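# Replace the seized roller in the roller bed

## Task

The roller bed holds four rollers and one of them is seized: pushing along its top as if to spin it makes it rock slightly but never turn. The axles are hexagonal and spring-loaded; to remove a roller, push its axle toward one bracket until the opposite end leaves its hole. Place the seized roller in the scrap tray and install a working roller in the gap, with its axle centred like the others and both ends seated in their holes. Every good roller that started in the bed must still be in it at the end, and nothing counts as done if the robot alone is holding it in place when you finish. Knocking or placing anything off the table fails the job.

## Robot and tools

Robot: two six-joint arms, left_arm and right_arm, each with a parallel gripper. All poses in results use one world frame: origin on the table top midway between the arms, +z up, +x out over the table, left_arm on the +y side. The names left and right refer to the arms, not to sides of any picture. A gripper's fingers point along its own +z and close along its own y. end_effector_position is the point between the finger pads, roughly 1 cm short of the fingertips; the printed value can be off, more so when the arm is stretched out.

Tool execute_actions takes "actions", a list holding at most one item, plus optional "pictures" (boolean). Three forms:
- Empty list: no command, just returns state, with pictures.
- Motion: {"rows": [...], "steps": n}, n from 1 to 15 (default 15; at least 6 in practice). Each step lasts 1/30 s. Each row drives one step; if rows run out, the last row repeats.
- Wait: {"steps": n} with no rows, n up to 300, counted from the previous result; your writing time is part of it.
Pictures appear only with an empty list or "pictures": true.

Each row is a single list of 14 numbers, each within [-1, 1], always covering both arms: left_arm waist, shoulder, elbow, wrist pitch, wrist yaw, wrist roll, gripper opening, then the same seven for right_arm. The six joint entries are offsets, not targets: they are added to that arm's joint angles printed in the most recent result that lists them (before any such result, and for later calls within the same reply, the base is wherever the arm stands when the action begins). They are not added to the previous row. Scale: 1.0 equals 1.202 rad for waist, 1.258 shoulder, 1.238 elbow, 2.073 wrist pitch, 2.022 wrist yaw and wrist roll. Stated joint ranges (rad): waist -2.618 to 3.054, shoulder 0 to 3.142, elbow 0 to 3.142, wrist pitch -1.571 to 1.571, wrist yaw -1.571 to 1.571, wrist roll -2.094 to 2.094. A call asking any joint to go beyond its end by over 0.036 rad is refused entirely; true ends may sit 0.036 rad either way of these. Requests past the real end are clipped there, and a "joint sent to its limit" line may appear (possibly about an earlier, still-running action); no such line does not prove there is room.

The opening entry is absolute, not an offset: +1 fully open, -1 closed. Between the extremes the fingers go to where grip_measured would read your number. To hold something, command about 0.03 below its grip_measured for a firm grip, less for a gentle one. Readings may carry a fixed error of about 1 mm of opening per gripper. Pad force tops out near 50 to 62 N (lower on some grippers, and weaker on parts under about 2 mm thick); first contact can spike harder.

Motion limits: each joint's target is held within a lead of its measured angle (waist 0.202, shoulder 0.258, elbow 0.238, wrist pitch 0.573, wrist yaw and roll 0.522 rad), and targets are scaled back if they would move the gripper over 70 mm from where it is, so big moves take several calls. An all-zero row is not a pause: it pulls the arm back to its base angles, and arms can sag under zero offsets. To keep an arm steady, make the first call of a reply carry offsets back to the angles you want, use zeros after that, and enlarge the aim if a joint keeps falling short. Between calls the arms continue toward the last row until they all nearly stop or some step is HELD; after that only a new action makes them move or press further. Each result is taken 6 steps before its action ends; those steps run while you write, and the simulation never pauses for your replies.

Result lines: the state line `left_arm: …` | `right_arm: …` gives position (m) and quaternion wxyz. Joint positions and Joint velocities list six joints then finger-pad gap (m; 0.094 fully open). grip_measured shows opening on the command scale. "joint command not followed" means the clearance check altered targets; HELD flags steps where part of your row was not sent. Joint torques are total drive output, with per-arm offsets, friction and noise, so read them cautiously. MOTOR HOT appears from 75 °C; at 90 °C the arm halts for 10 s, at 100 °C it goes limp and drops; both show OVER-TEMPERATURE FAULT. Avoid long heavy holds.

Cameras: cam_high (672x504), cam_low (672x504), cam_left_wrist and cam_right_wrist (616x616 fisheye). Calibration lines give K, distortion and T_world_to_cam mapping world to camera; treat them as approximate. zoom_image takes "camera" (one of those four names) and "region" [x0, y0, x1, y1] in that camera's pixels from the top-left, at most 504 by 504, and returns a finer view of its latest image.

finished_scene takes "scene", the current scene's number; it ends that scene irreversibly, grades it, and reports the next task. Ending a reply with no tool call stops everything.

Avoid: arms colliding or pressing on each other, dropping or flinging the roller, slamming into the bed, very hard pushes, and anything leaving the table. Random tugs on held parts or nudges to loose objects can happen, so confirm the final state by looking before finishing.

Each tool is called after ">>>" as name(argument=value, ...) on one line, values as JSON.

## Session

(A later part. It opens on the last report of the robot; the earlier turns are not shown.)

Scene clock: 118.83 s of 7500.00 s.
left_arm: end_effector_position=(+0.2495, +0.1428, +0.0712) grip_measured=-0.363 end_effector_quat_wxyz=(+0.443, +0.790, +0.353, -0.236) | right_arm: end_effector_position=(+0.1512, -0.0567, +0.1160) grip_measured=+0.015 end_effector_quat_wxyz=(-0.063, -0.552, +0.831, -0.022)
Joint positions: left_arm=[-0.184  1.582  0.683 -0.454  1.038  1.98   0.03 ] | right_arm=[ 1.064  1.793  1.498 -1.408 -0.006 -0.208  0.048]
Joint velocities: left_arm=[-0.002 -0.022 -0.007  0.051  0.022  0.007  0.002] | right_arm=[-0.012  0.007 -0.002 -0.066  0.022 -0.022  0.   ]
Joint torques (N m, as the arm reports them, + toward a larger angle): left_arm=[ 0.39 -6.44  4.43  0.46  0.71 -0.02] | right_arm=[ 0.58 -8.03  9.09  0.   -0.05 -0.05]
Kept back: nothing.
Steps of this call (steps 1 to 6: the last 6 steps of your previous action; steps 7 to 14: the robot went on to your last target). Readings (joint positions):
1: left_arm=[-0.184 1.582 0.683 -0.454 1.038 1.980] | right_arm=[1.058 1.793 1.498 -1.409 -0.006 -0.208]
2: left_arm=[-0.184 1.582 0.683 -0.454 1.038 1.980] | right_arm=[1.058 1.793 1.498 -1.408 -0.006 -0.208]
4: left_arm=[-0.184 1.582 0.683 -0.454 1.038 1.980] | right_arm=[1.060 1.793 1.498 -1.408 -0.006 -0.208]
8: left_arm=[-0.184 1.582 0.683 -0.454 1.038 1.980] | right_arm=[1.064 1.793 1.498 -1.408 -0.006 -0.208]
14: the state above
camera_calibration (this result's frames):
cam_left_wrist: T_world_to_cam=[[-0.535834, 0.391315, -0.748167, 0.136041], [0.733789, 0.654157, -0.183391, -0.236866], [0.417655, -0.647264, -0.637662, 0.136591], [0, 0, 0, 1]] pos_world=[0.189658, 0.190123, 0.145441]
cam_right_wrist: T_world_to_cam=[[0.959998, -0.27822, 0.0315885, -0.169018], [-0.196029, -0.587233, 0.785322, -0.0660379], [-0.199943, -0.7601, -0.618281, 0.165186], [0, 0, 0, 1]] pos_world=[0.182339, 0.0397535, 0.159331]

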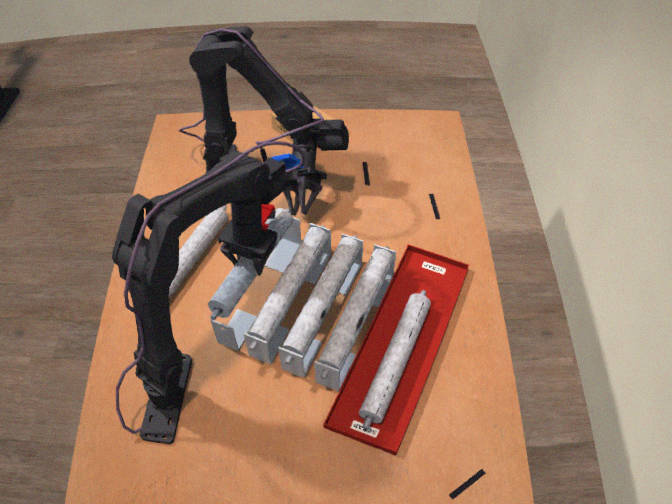

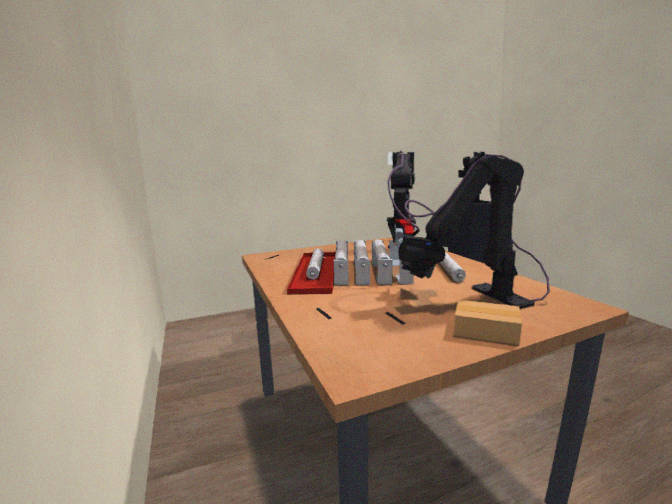

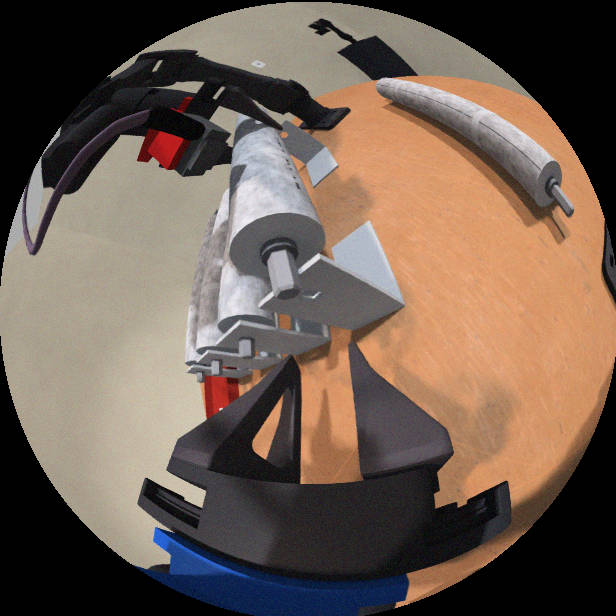

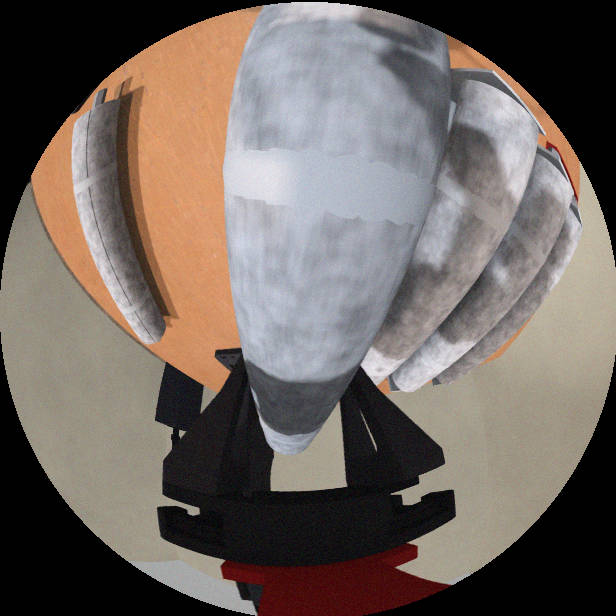

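>>> execute_actions(actions=[{"rows": [[0.005,0.007,-0.013,-0.002,0.013,0.0,-0.36,0.006,-0.012,0.020,-0.008,-0.003,-0.003,-0.02],[0.005,0.007,-0.013,-0.002,0.013,0.0,-0.36,0.006,-0.011,0.020,-0.011,-0.003,-0.003,-0.02],[0.005,0.007,-0.013,-0.002,0.013,0.0,-0.36,0.006,-0.010,0.020,-0.014,-0.003,-0.003,-0.02],[0.005,0.007,-0.013,-0.002,0.013,0.0,-0.36,0.006,-0.009,0.020,-0.017,-0.003,-0.003,-0.02],[0.005,0.007,-0.013,-0.002,0.013,0.0,-0.36,0.006,-0.008,0.020,-0.020,-0.003,-0.003,-0.02],[0.005,0.007,-0.013,-0.002,0.013,0.0,-0.36,0.007,-0.007,0.020,-0.023,-0.003,-0.004,-0.02],[0.005,0.007,-0.013,-0.002,0.013,0.0,-0.36,0.008,-0.007,0.020,-0.025,-0.004,-0.005,-0.02],[0.005,0.007,-0.013,-0.002,0.013,0.0,-0.36,0.009,-0.007,0.020,-0.025,-0.005,-0.006,-0.02],[0.005,0.007,-0.013,-0.002,0.013,0.0,-0.36,0.010,-0.007,0.020,-0.025,-0.005,-0.006,-0.02],[0.005,0.007,-0.013,-0.002,0.013,0.0,-0.36,0.011,-0.007,0.020,-0.025,-0.005,-0.006,-0.02],[0.005,0.007,-0.013,-0.002,0.013,0.0,-0.36,0.012,-0.007,0.020,-0.025,-0.005,-0.006,-0.02],[0.005,0.007,-0.013,-0.002,0.013,0.0,-0.36,0.013,-0.007,0.020,-0.025,-0.005,-0.006,-0.02],[0.005,0.007,-0.013,-0.002,0.013,0.0,-0.36,0.014,-0.007,0.020,-0.025,-0.005,-0.006,-0.02]], "steps": 15}])

>>> execute_actions(actions=[{"steps": 14}], pictures=true)

>>> zoom_image(camera="cam_left_wrist", region=[250, 230, 334, 310])

Scene clock: 120.10 s of 7500.00 s.
left_arm: end_effector_position=(+0.2495, +0.1428, +0.0712) grip_measured=-0.363 end_effector_quat_wxyz=(+0.443, +0.790, +0.353, -0.236) | right_arm: end_effector_position=(+0.1503, -0.0576, +0.1162) grip_measured=+0.015 end_effector_quat_wxyz=(-0.065, -0.552, +0.831, -0.022)
Joint positions: left_arm=[-0.184  1.582  0.683 -0.454  1.038  1.98   0.03 ] | right_arm=[ 1.065  1.793  1.498 -1.413 -0.006 -0.21   0.048]
Joint velocities: left_arm=[-0.002 -0.002 -0.007 -0.022 -0.022 -0.022  0.   ] | right_arm=[ 0.007  0.022 -0.012 -0.037  0.007 -0.051 -0.001]
Joint torques (N m, as the arm reports them, + toward a larger angle): left_arm=[ 0.36 -6.43  4.03  0.51  0.67 -0.07] | right_arm=[ 0.86 -7.54  9.15 -0.38 -0.07 -0.08]
Steps of this call (steps 1 to 15: the robot went on to your last target; steps 16 to 29: nothing new was sent; steps 30 to 38: the first 9 steps of this action). Readings (joint positions):
30: left_arm=[-0.184 1.582 0.683 -0.454 1.038 1.980] | right_arm=[1.064 1.793 1.498 -1.408 -0.006 -0.208]
31: left_arm=[-0.184 1.582 0.683 -0.454 1.038 1.980] | right_arm=[1.064 1.793 1.498 -1.408 -0.006 -0.208]
33: left_arm=[-0.184 1.582 0.683 -0.454 1.038 1.980] | right_arm=[1.064 1.793 1.498 -1.408 -0.006 -0.208]
37: left_arm=[-0.184 1.582 0.683 -0.454 1.038 1.980] | right_arm=[1.064 1.793 1.498 -1.412 -0.006 -0.209]
38: the state above

Scene clock: 120.57 s of 7500.00 s.
left_arm: end_effector_position=(+0.2495, +0.1428, +0.0712) grip_measured=-0.363 end_effector_quat_wxyz=(+0.443, +0.790, +0.353, -0.236) | right_arm: end_effector_position=(+0.1478, -0.0564, +0.1162) grip_measured=+0.015 end_effector_quat_wxyz=(-0.066, -0.556, +0.828, -0.022)
Joint positions: left_arm=[-0.184  1.582  0.683 -0.454  1.038  1.98   0.03 ] | right_arm=[ 1.073  1.793  1.498 -1.415 -0.007 -0.21   0.048]
Joint velocities: left_arm=[-0.002  0.002  0.012 -0.022 -0.007 -0.007 -0.   ] | right_arm=[ 0.002 -0.007  0.002 -0.037 -0.022 -0.007 -0.   ]
Joint torques (N m, as the arm reports them, + toward a larger angle): left_arm=[ 0.42 -6.38  4.36  0.46  0.73 -0.05] | right_arm=[ 0.57 -7.54  9.08 -0.36 -0.06 -0.09]
Kept back: nothing.
Steps of this call (steps 1 to 6: the last 6 steps of your previous action; steps 7 to 14: the robot went on to your last target). Readings (joint positions):
1: left_arm=[-0.184 1.582 0.683 -0.454 1.038 1.980] | right_arm=[1.065 1.793 1.498 -1.414 -0.006 -0.210]
2: left_arm=[-0.184 1.582 0.683 -0.454 1.038 1.980] | right_arm=[1.066 1.793 1.498 -1.414 -0.006 -0.210]
4: left_arm=[-0.184 1.582 0.683 -0.454 1.038 1.980] | right_arm=[1.069 1.793 1.498 -1.414 -0.006 -0.210]
8: left_arm=[-0.184 1.582 0.683 -0.454 1.038 1.980] | right_arm=[1.073 1.793 1.498 -1.415 -0.007 -0.210]
14: the state above
camera_calibration (this result's frames):
cam_left_wrist: T_world_to_cam=[[-0.535834, 0.391315, -0.748167, 0.136041], [0.733789, 0.654157, -0.183391, -0.236866], [0.417655, -0.647264, -0.637662, 0.136591], [0, 0, 0, 1]] pos_world=[0.189658, 0.190123, 0.145441]
cam_right_wrist: T_world_to_cam=[[0.963114, -0.267661, 0.0277199, -0.165072], [-0.185468, -0.585644, 0.789065, -0.0686352], [-0.194968, -0.765101, -0.613684, 0.163307], [0, 0, 0, 1]] pos_world=[0.178093, 0.0405669, 0.158952]

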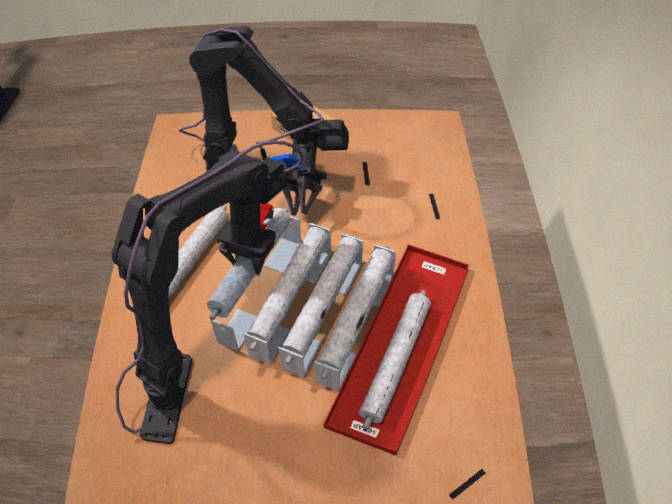

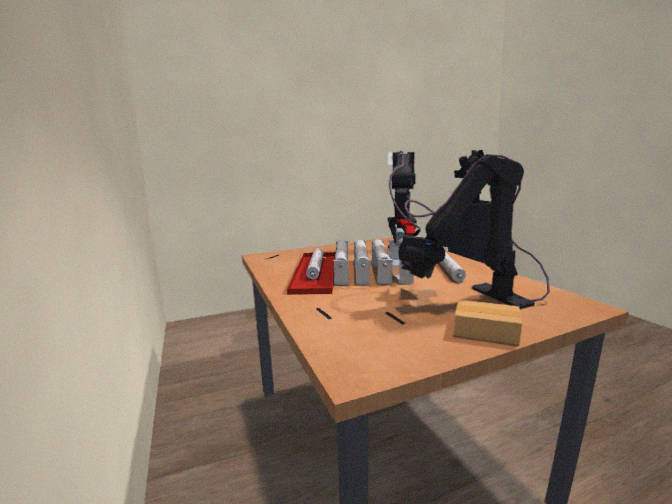

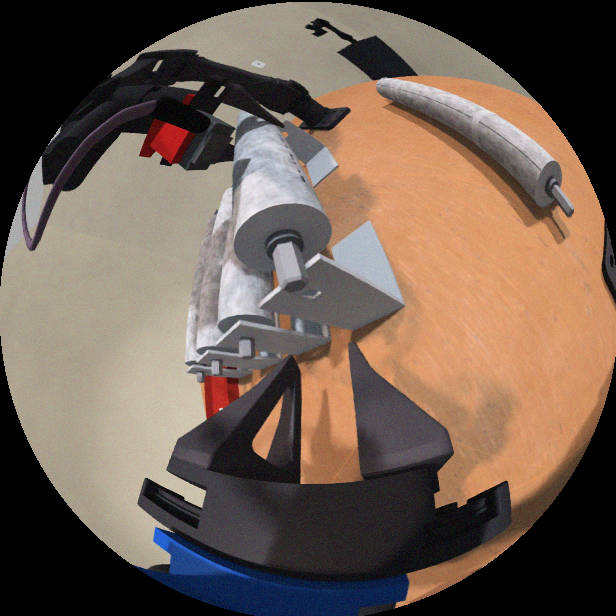

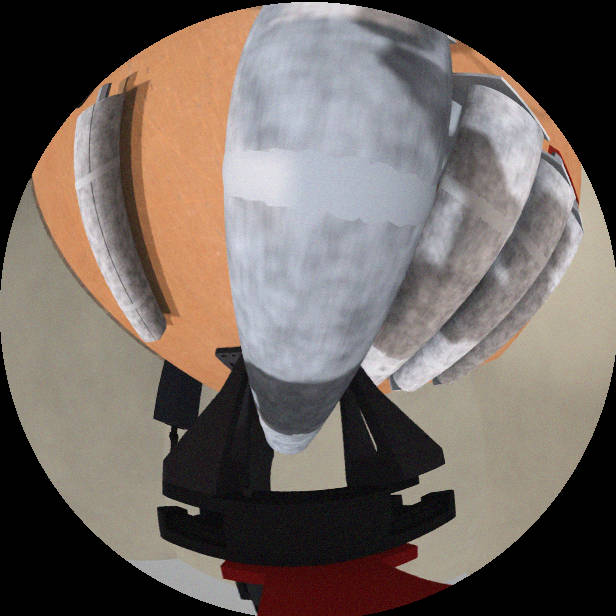

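Region (250, 230, 334, 310) of cam_left_wrist's 616x616 image, scaled by 6.000, with more detail than that image has; it fills the top 480 rows of this view, and the rest is white.

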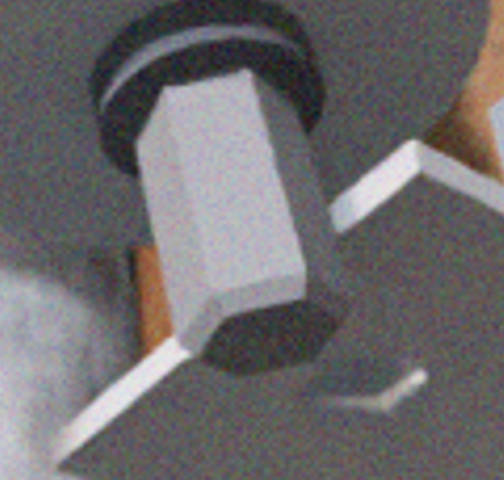

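>>> execute_actions(actions=[{"rows": [[0.003,0.000,0.004,-0.008,0.010,-0.006,-0.36,0.004,-0.022,0.020,-0.018,-0.004,-0.003,-0.02],[0.000,-0.008,0.022,-0.018,0.007,-0.014,-0.36,0.002,-0.036,0.020,-0.016,-0.004,-0.003,-0.02],[-0.004,-0.016,0.036,-0.030,0.004,-0.024,-0.36,-0.001,-0.046,0.020,-0.016,-0.004,-0.003,-0.02],[-0.009,-0.021,0.050,-0.043,0.002,-0.036,-0.36,-0.004,-0.052,0.020,-0.017,-0.004,-0.003,-0.02],[-0.016,-0.025,0.065,-0.057,0.000,-0.049,-0.36,-0.007,-0.058,0.020,-0.020,-0.004,-0.003,-0.02],[-0.024,-0.029,0.081,-0.071,-0.002,-0.063,-0.36,-0.010,-0.064,0.020,-0.023,-0.004,-0.003,-0.02],[-0.033,-0.033,0.097,-0.085,-0.005,-0.077,-0.36,-0.013,-0.070,0.020,-0.026,-0.004,-0.003,-0.02],[-0.043,-0.036,0.112,-0.099,-0.007,-0.091,-0.36,-0.016,-0.075,0.020,-0.029,-0.004,-0.003,-0.02],[-0.054,-0.040,0.126,-0.112,-0.009,-0.104,-0.36,-0.019,-0.079,0.020,-0.031,-0.004,-0.003,-0.02],[-0.065,-0.043,0.138,-0.123,-0.011,-0.116,-0.36,-0.022,-0.083,0.020,-0.033,-0.004,-0.003,-0.02],[-0.075,-0.046,0.149,-0.133,-0.013,-0.126,-0.36,-0.024,-0.086,0.020,-0.035,-0.004,-0.003,-0.02],[-0.084,-0.048,0.158,-0.141,-0.014,-0.134,-0.36,-0.026,-0.088,0.020,-0.036,-0.004,-0.003,-0.02],[-0.091,-0.050,0.164,-0.146,-0.015,-0.140,-0.36,-0.027,-0.090,0.020,-0.037,-0.004,-0.003,-0.02],[-0.096,-0.051,0.168,-0.149,-0.016,-0.143,-0.36,-0.028,-0.091,0.020,-0.037,-0.004,-0.003,-0.02],[-0.099,-0.051,0.170,-0.150,-0.016,-0.144,-0.36,-0.0287,-0.0914,0.020,-0.037,-0.004,-0.003,-0.02]], "steps": 15}])

>>> execute_actions(actions=[{"steps": 26}], pictures=true)

>>> zoom_image(camera="cam_left_wrist", region=[250, 250, 390, 380])

Scene clock: 125.77 s of 7500.00 s.
left_arm: end_effector_position=(+0.2538, +0.1349, +0.0902) grip_measured=-0.363 end_effector_quat_wxyz=(+0.417, +0.779, +0.387, -0.264) | right_arm: end_effector_position=(+0.1471, -0.0603, +0.1232) grip_measured=+0.015 end_effector_quat_wxyz=(-0.062, -0.554, +0.830, -0.020)
Joint positions: left_arm=[-0.217  1.569  0.777 -0.571  1.02   1.875  0.03 ] | right_arm=[ 1.067  1.769  1.498 -1.429 -0.009 -0.21   0.048]
Joint velocities: left_arm=[-0.349 -0.193  0.589 -0.593 -0.051 -0.681  0.001] | right_arm=[-0.095 -0.208 -0.012 -0.198  0.007 -0.007 -0.003]
Joint torques (N m, as the arm reports them, + toward a larger angle): left_arm=[ -0.96 -10.02   7.6    0.35   0.57  -0.14] | right_arm=[ -0.7  -10.79   9.05  -0.16  -0.04  -0.04]
Steps of this call (steps 1 to 15: the robot went on to your last target; steps 16 to 90: nothing new was sent; then 1.90 s passed at rest; steps 91 to 99: the first 9 steps of this action). Readings (joint positions):
91: left_arm=[-0.184 1.582 0.683 -0.454 1.038 1.980] | right_arm=[1.073 1.793 1.498 -1.415 -0.007 -0.210]
92: left_arm=[-0.184 1.582 0.683 -0.456 1.038 1.978] | right_arm=[1.073 1.793 1.498 -1.415 -0.007 -0.210]
94: left_arm=[-0.184 1.582 0.691 -0.475 1.036 1.963] | right_arm=[1.073 1.792 1.498 -1.415 -0.007 -0.210]
98: left_arm=[-0.205 1.575 0.756 -0.551 1.023 1.896] | right_arm=[1.070 1.776 1.498 -1.424 -0.009 -0.210]
99: the state above

Scene clock: 126.63 s of 7500.00 s.
left_arm: end_effector_position=(+0.2362, +0.1195, +0.1136) grip_measured=-0.363 end_effector_quat_wxyz=(+0.360, +0.760, +0.437, -0.320) | right_arm: end_effector_position=(+0.1461, -0.0728, +0.1352) grip_measured=+0.015 end_effector_quat_wxyz=(-0.063, -0.544, +0.836, -0.019)
Joint positions: left_arm=[-0.298  1.535  0.869 -0.743  0.997  1.7    0.03 ] | right_arm=[ 1.044  1.729  1.498 -1.472 -0.009 -0.21   0.048]
Joint velocities: left_arm=[ 0.002 -0.002 -0.002 -0.066 -0.037 -0.022  0.   ] | right_arm=[-0.002  0.002 -0.002 -0.007 -0.022  0.037 -0.001]
Joint torques (N m, as the arm reports them, + toward a larger angle): left_arm=[-0.43 -8.93  7.49  0.21  0.54 -0.14] | right_arm=[-0.37 -9.67  9.08 -0.12 -0.04 -0.06]
Kept back: nothing.
Steps of this call (steps 1 to 6: the last 6 steps of your previous action; steps 7 to 26: the robot went on to your last target). Readings (joint positions):
1: left_arm=[-0.229 1.563 0.797 -0.592 1.017 1.852] | right_arm=[1.063 1.762 1.498 -1.435 -0.009 -0.210]
2: left_arm=[-0.242 1.556 0.815 -0.612 1.015 1.830] | right_arm=[1.059 1.755 1.498 -1.441 -0.009 -0.210]
4: left_arm=[-0.268 1.544 0.846 -0.649 1.011 1.789] | right_arm=[1.051 1.741 1.498 -1.452 -0.009 -0.210]
8: left_arm=[-0.297 1.535 0.869 -0.699 1.008 1.736] | right_arm=[1.044 1.729 1.498 -1.467 -0.009 -0.210]
26: the state above
camera_calibration (this result's frames):
cam_left_wrist: T_world_to_cam=[[-0.733067, 0.42122, -0.534029, 0.188459], [0.63591, 0.703019, -0.318407, -0.17149], [0.241313, -0.573008, -0.783218, 0.203342], [0, 0, 0, 1]] pos_world=[0.198136, 0.157694, 0.2053]
cam_right_wrist: T_world_to_cam=[[0.954692, -0.296264, 0.0281315, -0.169349], [-0.204705, -0.585139, 0.784671, -0.0901178], [-0.216009, -0.754877, -0.619274, 0.166667], [0, 0, 0, 1]] pos_world=[0.17923, 0.0229094, 0.178689]

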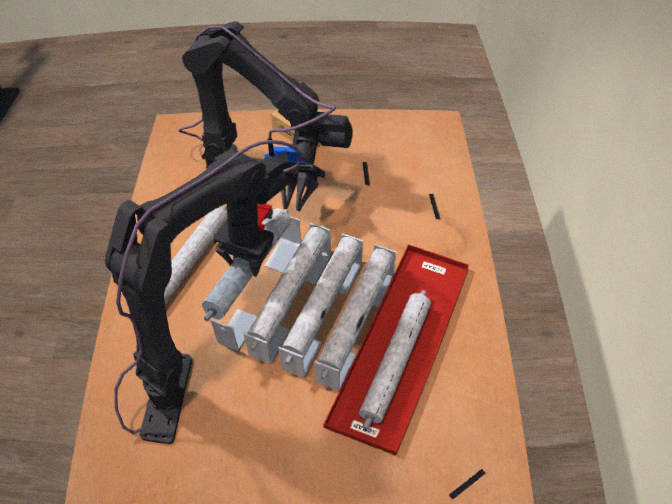

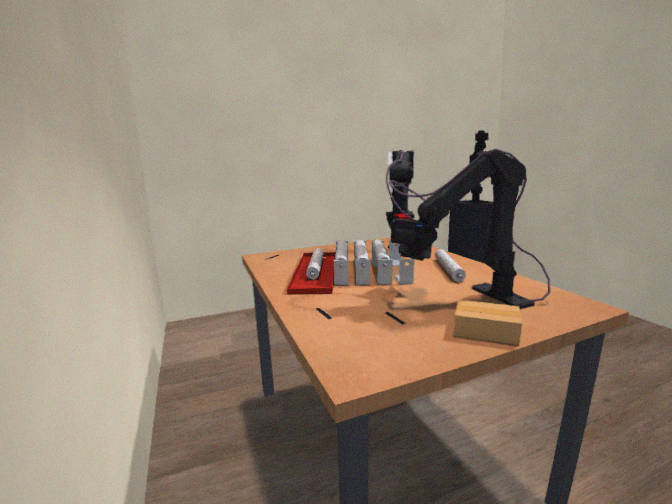

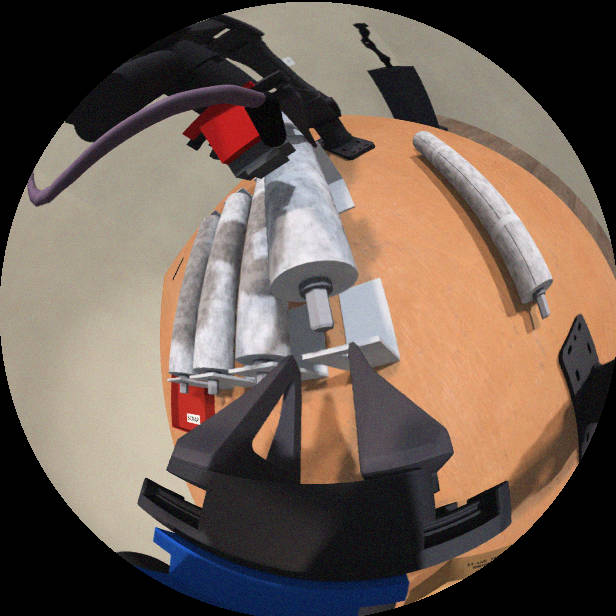

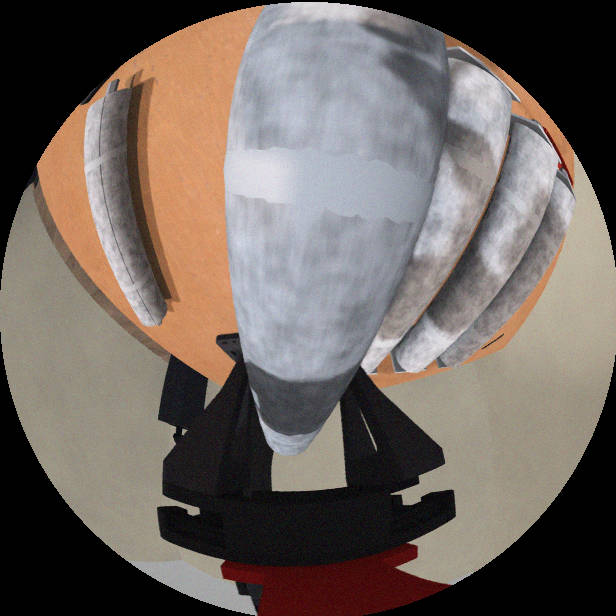

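Region (250, 250, 390, 380) of cam_left_wrist's 616x616 image, scaled by 3.600, with more detail than that image has; it fills the top 468 rows of this view, and the rest is white.

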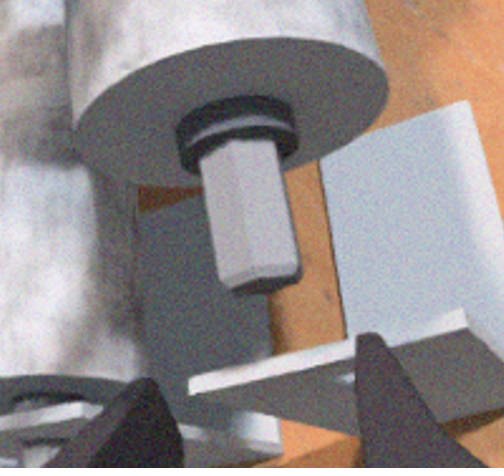

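>>> execute_actions(actions=[{"rows": [[-0.005,-0.014,0.008,-0.004,0.004,-0.010,-0.36,-0.004,-0.040,0.020,-0.008,-0.002,-0.002,-0.02],[-0.007,-0.015,-0.004,0.003,0.003,-0.016,-0.36,-0.004,-0.040,0.020,-0.008,-0.002,-0.002,-0.02],[-0.011,-0.017,-0.014,0.010,0.002,-0.024,-0.36,-0.004,-0.040,0.020,-0.008,-0.002,-0.002,-0.02],[-0.016,-0.020,-0.019,0.018,0.001,-0.033,-0.36,-0.004,-0.040,0.020,-0.008,-0.002,-0.002,-0.02],[-0.023,-0.023,-0.023,0.026,0.000,-0.043,-0.36,-0.004,-0.040,0.020,-0.008,-0.002,-0.002,-0.02],[-0.031,-0.027,-0.027,0.034,-0.001,-0.053,-0.36,-0.004,-0.040,0.020,-0.008,-0.002,-0.002,-0.02],[-0.040,-0.031,-0.032,0.042,-0.003,-0.063,-0.36,-0.004,-0.040,0.020,-0.008,-0.002,-0.002,-0.02],[-0.049,-0.035,-0.036,0.050,-0.004,-0.072,-0.36,-0.004,-0.040,0.020,-0.008,-0.002,-0.002,-0.02],[-0.058,-0.039,-0.041,0.057,-0.005,-0.080,-0.36,-0.004,-0.040,0.020,-0.008,-0.002,-0.002,-0.02],[-0.066,-0.042,-0.045,0.062,-0.006,-0.087,-0.36,-0.004,-0.040,0.020,-0.008,-0.002,-0.002,-0.02],[-0.073,-0.045,-0.049,0.066,-0.007,-0.092,-0.36,-0.004,-0.040,0.020,-0.008,-0.002,-0.002,-0.02],[-0.079,-0.048,-0.052,0.068,-0.007,-0.094,-0.36,-0.004,-0.040,0.020,-0.008,-0.002,-0.002,-0.02],[-0.084,-0.050,-0.054,0.069,-0.007,-0.095,-0.36,-0.004,-0.040,0.020,-0.008,-0.002,-0.002,-0.02],[-0.087,-0.052,-0.056,0.069,-0.007,-0.095,-0.36,-0.004,-0.040,0.020,-0.008,-0.002,-0.002,-0.02],[-0.089,-0.0525,-0.0565,0.069,-0.007,-0.095,-0.36,-0.004,-0.040,0.020,-0.008,-0.002,-0.002,-0.02]], "steps": 15}])

>>> execute_actions(actions=[{"steps": 20}], pictures=true)

>>> zoom_image(camera="cam_left_wrist", region=[250, 290, 390, 420])

Scene clock: 129.03 s of 7500.00 s.
left_arm: end_effector_position=(+0.2336, +0.1101, +0.1131) grip_measured=-0.363 end_effector_quat_wxyz=(+0.358, +0.758, +0.442, -0.320) | right_arm: end_effector_position=(+0.1461, -0.0728, +0.1352) grip_measured=+0.015 end_effector_quat_wxyz=(-0.063, -0.544, +0.836, -0.019)
Joint positions: left_arm=[-0.338  1.519  0.851 -0.676  0.984  1.613  0.03 ] | right_arm=[ 1.044  1.729  1.498 -1.472 -0.009 -0.21   0.048]
Joint velocities: left_arm=[-0.305 -0.154 -0.188  0.344 -0.022 -0.418 -0.001] | right_arm=[-0.017 -0.002 -0.017 -0.066 -0.037  0.007 -0.001]
Joint torques (N m, as the arm reports them, + toward a larger angle): left_arm=[-0.8  -9.38  4.5   0.44  0.56 -0.14] | right_arm=[-0.31 -9.65  9.1  -0.07 -0.02 -0.05]
Steps of this call (steps 1 to 15: the robot went on to your last target; steps 16 to 63: nothing new was sent; steps 64 to 72: the first 9 steps of this action). Readings (joint positions):
64: left_arm=[-0.298 1.535 0.869 -0.744 0.997 1.698] | right_arm=[1.044 1.729 1.498 -1.472 -0.009 -0.210]
65: left_arm=[-0.298 1.535 0.869 -0.743 0.996 1.694] | right_arm=[1.044 1.729 1.498 -1.472 -0.009 -0.210]
67: left_arm=[-0.300 1.535 0.869 -0.734 0.994 1.680] | right_arm=[1.044 1.729 1.498 -1.472 -0.009 -0.210]
71: left_arm=[-0.327 1.524 0.857 -0.689 0.986 1.628] | right_arm=[1.044 1.729 1.498 -1.472 -0.009 -0.210]
72: the state above

Scene clock: 129.70 s of 7500.00 s.
left_arm: end_effector_position=(+0.2243, +0.0973, +0.1136) grip_measured=-0.363 end_effector_quat_wxyz=(+0.356, +0.758, +0.440, -0.324) | right_arm: end_effector_position=(+0.1461, -0.0728, +0.1352) grip_measured=+0.015 end_effector_quat_wxyz=(-0.063, -0.544, +0.836, -0.019)
Joint positions: left_arm=[-0.398  1.492  0.82  -0.6    0.974  1.519  0.03 ] | right_arm=[ 1.044  1.729  1.498 -1.472 -0.009 -0.21   0.048]
Joint velocities: left_arm=[-0.012  0.007 -0.002  0.022 -0.081  0.007 -0.   ] | right_arm=[ 0.002  0.017  0.022 -0.11   0.051  0.022 -0.   ]
Joint torques (N m, as the arm reports them, + toward a larger angle): left_arm=[-0.43 -9.19  4.57  0.66  0.47 -0.12] | right_arm=[-0.3  -9.65  9.09 -0.07 -0.02 -0.05]
Kept back: nothing.
Steps of this call (steps 1 to 6: the last 6 steps of your previous action; steps 7 to 20: the robot went on to your last target). Readings (joint positions):
1: left_arm=[-0.350 1.513 0.845 -0.664 0.983 1.598] | right_arm=[1.044 1.729 1.498 -1.472 -0.009 -0.210]
2: left_arm=[-0.361 1.508 0.839 -0.652 0.981 1.583] | right_arm=[1.044 1.729 1.498 -1.472 -0.009 -0.210]
4: left_arm=[-0.380 1.500 0.829 -0.634 0.979 1.561] | right_arm=[1.044 1.729 1.498 -1.472 -0.009 -0.210]
8: left_arm=[-0.398 1.492 0.821 -0.615 0.977 1.535] | right_arm=[1.044 1.729 1.498 -1.472 -0.009 -0.210]
20: the state above
camera_calibration (this result's frames):
cam_left_wrist: T_world_to_cam=[[-0.740893, 0.421624, -0.522791, 0.189478], [0.630071, 0.705878, -0.323646, -0.146634], [0.23257, -0.569183, -0.788633, 0.195721], [0, 0, 0, 1]] pos_world=[0.187254, 0.135019, 0.205952]
cam_right_wrist: T_world_to_cam=[[0.954692, -0.296264, 0.0281315, -0.169349], [-0.204705, -0.585139, 0.784671, -0.0901178], [-0.216009, -0.754877, -0.619274, 0.166667], [0, 0, 0, 1]] pos_world=[0.17923, 0.0229094, 0.178689]

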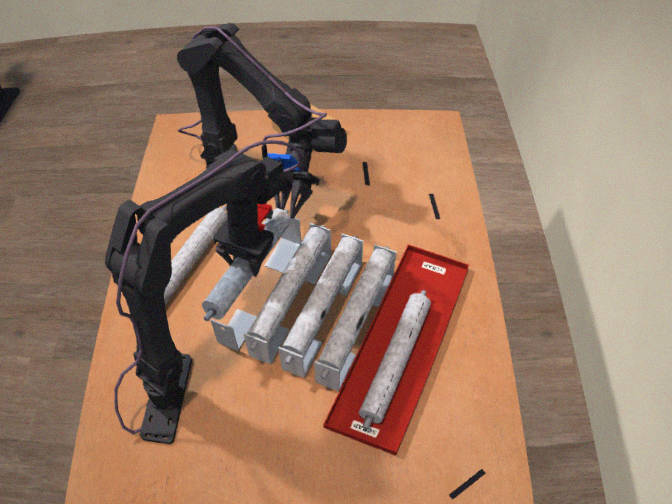

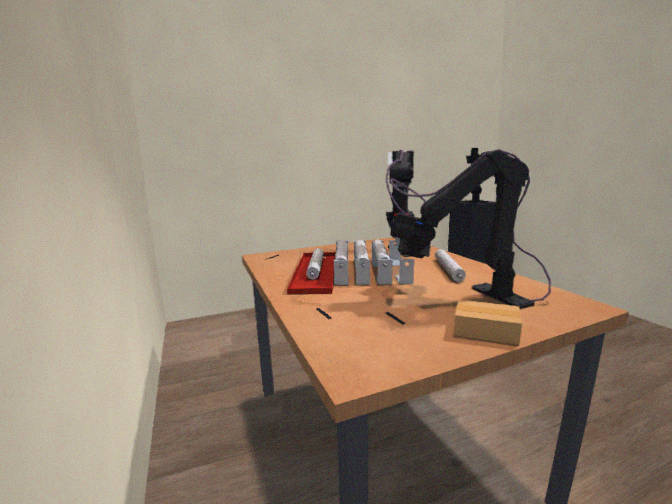

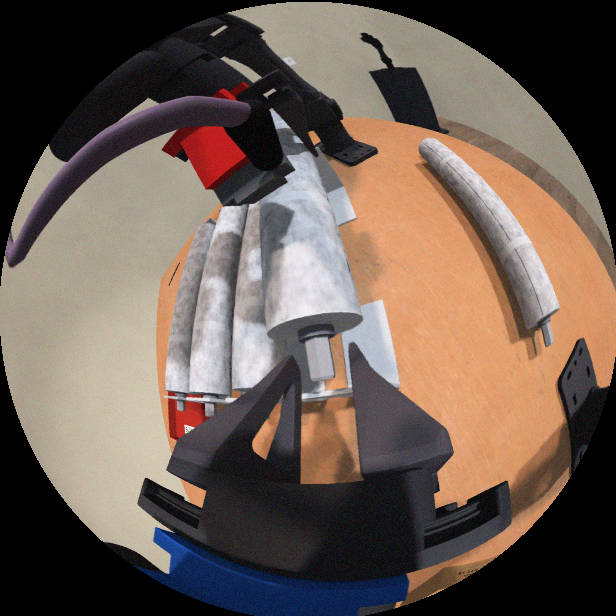

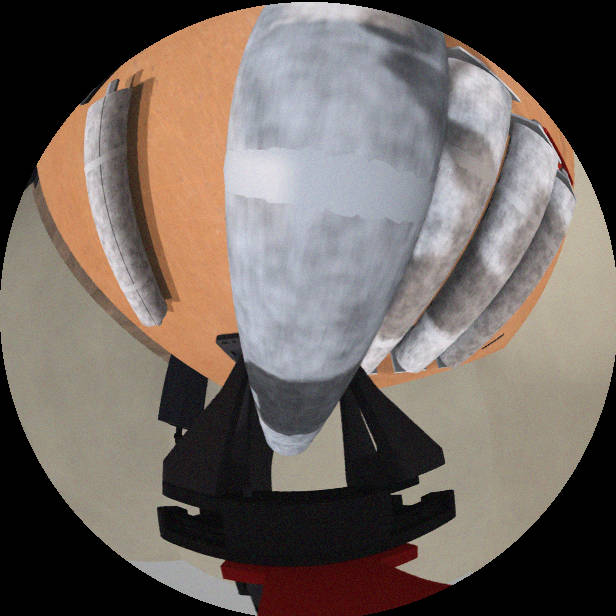

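Region (250, 290, 390, 420) of cam_left_wrist's 616x616 image, scaled by 3.600, with more detail than that image has; it fills the top 468 rows of this view, and the rest is white.

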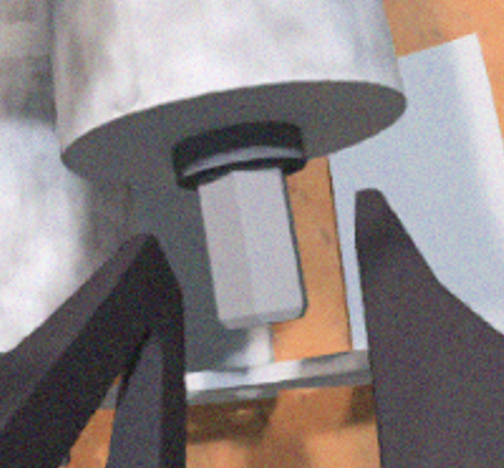

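>>> execute_actions(actions=[{"rows": [[-0.006,-0.018,-0.017,0.0,0.004,-0.005,-0.46,-0.004,-0.040,0.020,-0.008,-0.002,-0.002,-0.02],[-0.006,-0.018,-0.017,0.0,0.004,-0.005,-0.56,-0.004,-0.040,0.020,-0.008,-0.002,-0.002,-0.02],[-0.006,-0.018,-0.017,0.0,0.004,-0.005,-0.64,-0.004,-0.040,0.020,-0.008,-0.002,-0.002,-0.02],[-0.006,-0.018,-0.017,0.0,0.004,-0.005,-0.70,-0.004,-0.040,0.020,-0.008,-0.002,-0.002,-0.02],[-0.006,-0.018,-0.017,0.0,0.004,-0.005,-0.74,-0.004,-0.040,0.020,-0.008,-0.002,-0.002,-0.02],[-0.006,-0.018,-0.017,0.0,0.004,-0.005,-0.77,-0.004,-0.040,0.020,-0.008,-0.002,-0.002,-0.02],[-0.006,-0.018,-0.017,0.0,0.004,-0.005,-0.79,-0.004,-0.040,0.020,-0.008,-0.002,-0.002,-0.02],[-0.006,-0.018,-0.017,0.0,0.004,-0.005,-0.81,-0.004,-0.040,0.020,-0.008,-0.002,-0.002,-0.02],[-0.006,-0.018,-0.017,0.0,0.004,-0.005,-0.82,-0.004,-0.040,0.020,-0.008,-0.002,-0.002,-0.02]], "steps": 10}])

>>> execute_actions(actions=[{"rows": [[-0.006,-0.018,-0.017,0.003,0.004,-0.006,-0.82,-0.004,-0.040,0.020,-0.008,-0.002,-0.002,-0.02],[-0.006,-0.019,-0.018,0.008,0.004,-0.007,-0.82,-0.004,-0.040,0.020,-0.008,-0.002,-0.002,-0.02],[-0.006,-0.022,-0.022,0.015,0.004,-0.008,-0.82,-0.004,-0.040,0.020,-0.008,-0.002,-0.002,-0.02],[-0.006,-0.026,-0.027,0.023,0.003,-0.010,-0.82,-0.004,-0.040,0.020,-0.008,-0.002,-0.002,-0.02],[-0.006,-0.031,-0.034,0.031,0.003,-0.011,-0.82,-0.004,-0.040,0.020,-0.008,-0.002,-0.002,-0.02],[-0.007,-0.037,-0.042,0.039,0.002,-0.013,-0.82,-0.004,-0.040,0.020,-0.008,-0.002,-0.002,-0.02],[-0.007,-0.043,-0.050,0.047,0.002,-0.014,-0.82,-0.004,-0.040,0.020,-0.008,-0.002,-0.002,-0.02],[-0.007,-0.049,-0.058,0.055,0.002,-0.016,-0.82,-0.004,-0.040,0.020,-0.008,-0.002,-0.002,-0.02],[-0.007,-0.055,-0.066,0.063,0.001,-0.017,-0.82,-0.004,-0.040,0.020,-0.008,-0.002,-0.002,-0.02],[-0.007,-0.061,-0.074,0.071,0.001,-0.019,-0.82,-0.004,-0.040,0.020,-0.008,-0.002,-0.002,-0.02],[-0.008,-0.067,-0.082,0.079,0.000,-0.020,-0.82,-0.004,-0.040,0.020,-0.008,-0.002,-0.002,-0.02],[-0.008,-0.073,-0.090,0.086,0.000,-0.021,-0.82,-0.004,-0.040,0.020,-0.008,-0.002,-0.002,-0.02],[-0.008,-0.078,-0.097,0.090,0.000,-0.022,-0.82,-0.004,-0.040,0.020,-0.008,-0.002,-0.002,-0.02],[-0.008,-0.082,-0.103,0.091,0.000,-0.022,-0.82,-0.004,-0.040,0.020,-0.008,-0.002,-0.002,-0.02],[-0.008,-0.085,-0.108,0.091,0.000,-0.022,-0.82,-0.004,-0.040,0.020,-0.008,-0.002,-0.002,-0.02]], "steps": 15}])

>>> execute_actions(actions=[{"steps": 14}])

Scene clock: 132.53 s of 7500.00 s.
left_arm: end_effector_position=(+0.2245, +0.0972, +0.1135) grip_measured=-0.665 end_effector_quat_wxyz=(+0.356, +0.758, +0.441, -0.324) | right_arm: end_effector_position=(+0.1461, -0.0728, +0.1352) grip_measured=+0.015 end_effector_quat_wxyz=(-0.063, -0.544, +0.836, -0.019)
Joint positions: left_arm=[-0.398  1.492  0.82  -0.599  0.973  1.518  0.016] | right_arm=[ 1.044  1.729  1.498 -1.472 -0.009 -0.21   0.048]
Joint velocities: left_arm=[ 0.002  0.007 -0.007 -0.066 -0.022 -0.081 -0.065] | right_arm=[-0.002  0.032  0.002 -0.051  0.022 -0.022  0.001]
Joint torques (N m, as the arm reports them, + toward a larger angle): left_arm=[-0.38 -9.23  4.53  0.64  0.49 -0.15] | right_arm=[-0.31 -9.65  9.1  -0.07 -0.02 -0.04]
Steps of this call (steps 1 to 15: the robot went on to your last target; steps 16 to 81: nothing new was sent; steps 82 to 85: the first 4 steps of this action). Readings (joint positions):
82: left_arm=[-0.398 1.492 0.820 -0.599 0.974 1.518] | right_arm=[1.044 1.729 1.498 -1.472 -0.009 -0.210]
83: left_arm=[-0.398 1.492 0.820 -0.599 0.974 1.518] | right_arm=[1.044 1.729 1.498 -1.472 -0.009 -0.210]
85: the state above

Scene clock: 133.03 s of 7500.00 s.
left_arm: end_effector_position=(+0.2248, +0.0972, +0.1134) grip_measured=-0.788 end_effector_quat_wxyz=(+0.375, +0.759, +0.432, -0.310) | right_arm: end_effector_position=(+0.1464, -0.0731, +0.1352) grip_measured=+0.015 end_effector_quat_wxyz=(-0.063, -0.543, +0.837, -0.020)
Joint positions: left_arm=[-0.398  1.46   0.776 -0.525  0.973  1.503  0.01 ] | right_arm=[ 1.044  1.729  1.498 -1.472 -0.008 -0.209  0.048]
Joint velocities: left_arm=[-0.017 -0.217 -0.281  0.432 -0.081 -0.095  0.001] | right_arm=[ 0.002 -0.007  0.002 -0.051 -0.066 -0.081 -0.001]
Joint torques (N m, as the arm reports them, + toward a larger angle): left_arm=[-0.55 -9.06  4.64  0.69  0.45 -0.16] | right_arm=[-0.29 -9.62  9.09 -0.07  0.   -0.08]
Steps of this call (steps 1 to 6: the last 6 steps of your previous action; steps 7 to 15: the first 9 steps of this action, its rows measured from where the robot was after step 6). Readings (joint positions):
6: left_arm=[-0.398 1.492 0.820 -0.599 0.973 1.518] | right_arm=[1.044 1.729 1.498 -1.472 -0.009 -0.209]
7: left_arm=[-0.398 1.492 0.820 -0.599 0.973 1.517] | right_arm=[1.044 1.729 1.498 -1.472 -0.009 -0.209]
8: left_arm=[-0.398 1.492 0.820 -0.598 0.973 1.517] | right_arm=[1.044 1.729 1.498 -1.472 -0.009 -0.209]
10: left_arm=[-0.398 1.491 0.818 -0.589 0.973 1.515] | right_arm=[1.044 1.729 1.498 -1.472 -0.007 -0.207]
14: left_arm=[-0.398 1.468 0.786 -0.540 0.973 1.505] | right_arm=[1.044 1.729 1.498 -1.472 -0.007 -0.208]
15: the state above

Scene clock: 133.50 s of 7500.00 s.
left_arm: end_effector_position=(+0.2241, +0.0976, +0.1132) grip_measured=-0.788 end_effector_quat_wxyz=(+0.403, +0.761, +0.418, -0.288) | right_arm: end_effector_position=(+0.1458, -0.0723, +0.1352) grip_measured=+0.015 end_effector_quat_wxyz=(-0.064, -0.545, +0.836, -0.017)
Joint positions: left_arm=[-0.399  1.408  0.707 -0.415  0.968  1.483  0.01 ] | right_arm=[ 1.044  1.729  1.498 -1.471 -0.013 -0.212  0.048]
Joint velocities: left_arm=[ 0.022 -0.007 -0.007 -0.007 -0.066  0.022  0.   ] | right_arm=[ 0.002 -0.022 -0.002 -0.007  0.051 -0.007 -0.001]
Joint torques (N m, as the arm reports them, + toward a larger angle): left_arm=[-0.83 -8.48  4.75  0.88  0.44 -0.12] | right_arm=[-0.29 -9.64  9.1  -0.06  0.   -0.02]
Kept back: nothing.
Steps of this call (steps 1 to 6: the last 6 steps of your previous action; steps 7 to 14: the robot went on to your last target). Readings (joint positions):
1: left_arm=[-0.398 1.452 0.767 -0.510 0.972 1.500] | right_arm=[1.044 1.729 1.498 -1.472 -0.008 -0.209]
2: left_arm=[-0.398 1.443 0.757 -0.494 0.971 1.497] | right_arm=[1.044 1.729 1.498 -1.472 -0.009 -0.209]
4: left_arm=[-0.398 1.429 0.738 -0.464 0.970 1.492] | right_arm=[1.044 1.729 1.498 -1.471 -0.010 -0.210]
8: left_arm=[-0.398 1.409 0.712 -0.427 0.968 1.485] | right_arm=[1.044 1.729 1.498 -1.471 -0.014 -0.212]
14: the state above

>>> execute_actions(actions=[{"rows": [[-0.007,-0.018,-0.017,0.006,0.002,-0.006,-0.82,-0.004,-0.040,0.020,-0.008,0.0,-0.001,-0.02],[-0.007,-0.019,-0.018,0.012,0.002,-0.007,-0.82,-0.004,-0.040,0.020,-0.008,0.0,-0.001,-0.02],[-0.007,-0.022,-0.023,0.020,0.001,-0.008,-0.82,-0.004,-0.040,0.020,-0.008,0.0,-0.001,-0.02],[-0.008,-0.026,-0.029,0.030,0.001,-0.010,-0.82,-0.004,-0.040,0.020,-0.008,0.0,-0.001,-0.02],[-0.008,-0.031,-0.036,0.039,0.000,-0.011,-0.82,-0.004,-0.040,0.020,-0.008,0.0,-0.001,-0.02],[-0.008,-0.037,-0.045,0.049,0.000,-0.013,-0.82,-0.004,-0.040,0.020,-0.008,0.0,-0.001,-0.02],[-0.009,-0.043,-0.054,0.058,-0.001,-0.015,-0.82,-0.004,-0.040,0.020,-0.008,0.0,-0.001,-0.02],[-0.009,-0.049,-0.063,0.068,-0.001,-0.017,-0.82,-0.004,-0.040,0.020,-0.008,0.0,-0.001,-0.02],[-0.009,-0.055,-0.072,0.078,-0.002,-0.018,-0.82,-0.004,-0.040,0.020,-0.008,0.0,-0.001,-0.02],[-0.010,-0.061,-0.081,0.087,-0.002,-0.020,-0.82,-0.004,-0.040,0.020,-0.008,0.0,-0.001,-0.02],[-0.010,-0.066,-0.090,0.097,-0.003,-0.022,-0.82,-0.004,-0.040,0.020,-0.008,0.0,-0.001,-0.02],[-0.010,-0.072,-0.099,0.106,-0.003,-0.023,-0.82,-0.004,-0.040,0.020,-0.008,0.0,-0.001,-0.02],[-0.011,-0.077,-0.107,0.112,-0.004,-0.024,-0.82,-0.004,-0.040,0.020,-0.008,0.0,-0.001,-0.02],[-0.011,-0.081,-0.114,0.114,-0.004,-0.024,-0.82,-0.004,-0.040,0.020,-0.008,0.0,-0.001,-0.02],[-0.011,-0.084,-0.1195,0.112,-0.004,-0.024,-0.82,-0.004,-0.040,0.020,-0.008,0.0,-0.001,-0.02]], "steps": 15}])

>>> execute_actions(actions=[{"steps": 16}])

Scene clock: 135.07 s of 7500.00 s.
left_arm: end_effector_position=(+0.2253, +0.0971, +0.1132) grip_measured=-0.788 end_effector_quat_wxyz=(+0.426, +0.763, +0.406, -0.269) | right_arm: end_effector_position=(+0.1464, -0.0728, +0.1352) grip_measured=+0.015 end_effector_quat_wxyz=(-0.063, -0.544, +0.837, -0.020)
Joint positions: left_arm=[-0.401  1.376  0.658 -0.322  0.962  1.467  0.01 ] | right_arm=[ 1.044  1.729  1.498 -1.471 -0.009 -0.21   0.048]
Joint velocities: left_arm=[-0.017 -0.237 -0.325  0.505 -0.066 -0.11   0.   ] | right_arm=[ 0.007 -0.022  0.002  0.095 -0.007  0.022 -0.001]
Joint torques (N m, as the arm reports them, + toward a larger angle): left_arm=[-0.65 -7.97  4.75  0.85  0.41 -0.09] | right_arm=[-0.31 -9.66  9.09 -0.04 -0.03 -0.04]
Steps of this call (steps 1 to 30: the robot went on to your last target; steps 31 to 38: nothing new was sent; steps 39 to 47: the first 9 steps of this action). Readings (joint positions):
39: left_arm=[-0.399 1.408 0.707 -0.412 0.967 1.482] | right_arm=[1.044 1.729 1.498 -1.471 -0.012 -0.212]
40: left_arm=[-0.399 1.408 0.707 -0.410 0.967 1.482] | right_arm=[1.044 1.729 1.498 -1.471 -0.012 -0.211]
42: left_arm=[-0.399 1.406 0.703 -0.396 0.967 1.480] | right_arm=[1.044 1.729 1.498 -1.471 -0.009 -0.209]
46: left_arm=[-0.401 1.383 0.669 -0.339 0.963 1.470] | right_arm=[1.044 1.729 1.498 -1.471 -0.009 -0.209]
47: the state above

Scene clock: 135.60 s of 7500.00 s.
left_arm: end_effector_position=(+0.2249, +0.0973, +0.1133) grip_measured=-0.788 end_effector_quat_wxyz=(+0.457, +0.763, +0.388, -0.242) | right_arm: end_effector_position=(+0.1458, -0.0723, +0.1352) grip_measured=+0.015 end_effector_quat_wxyz=(-0.064, -0.545, +0.836, -0.017)
Joint positions: left_arm=[-0.404  1.325  0.58  -0.186  0.953  1.445  0.01 ] | right_arm=[ 1.044  1.729  1.498 -1.471 -0.013 -0.213  0.048]
Joint velocities: left_arm=[-0.002  0.002 -0.007  0.081 -0.007 -0.007  0.   ] | right_arm=[ 0.007 -0.002  0.002  0.037  0.037  0.007 -0.   ]
Joint torques (N m, as the arm reports them, + toward a larger angle): left_arm=[-0.54 -7.34  4.73  1.05  0.33 -0.1 ] | right_arm=[-0.31 -9.68  9.07 -0.06  0.   -0.03]
Kept back: nothing.
Steps of this call (steps 1 to 6: the last 6 steps of your previous action; steps 7 to 16: the robot went on to your last target). Readings (joint positions):
1: left_arm=[-0.402 1.368 0.647 -0.303 0.960 1.464] | right_arm=[1.044 1.729 1.498 -1.471 -0.009 -0.210]
2: left_arm=[-0.402 1.360 0.636 -0.285 0.959 1.461] | right_arm=[1.044 1.729 1.498 -1.471 -0.009 -0.211]
4: left_arm=[-0.403 1.345 0.615 -0.248 0.956 1.455] | right_arm=[1.044 1.729 1.498 -1.471 -0.011 -0.211]
8: left_arm=[-0.403 1.326 0.585 -0.202 0.954 1.447] | right_arm=[1.044 1.729 1.498 -1.471 -0.014 -0.214]
16: the state above


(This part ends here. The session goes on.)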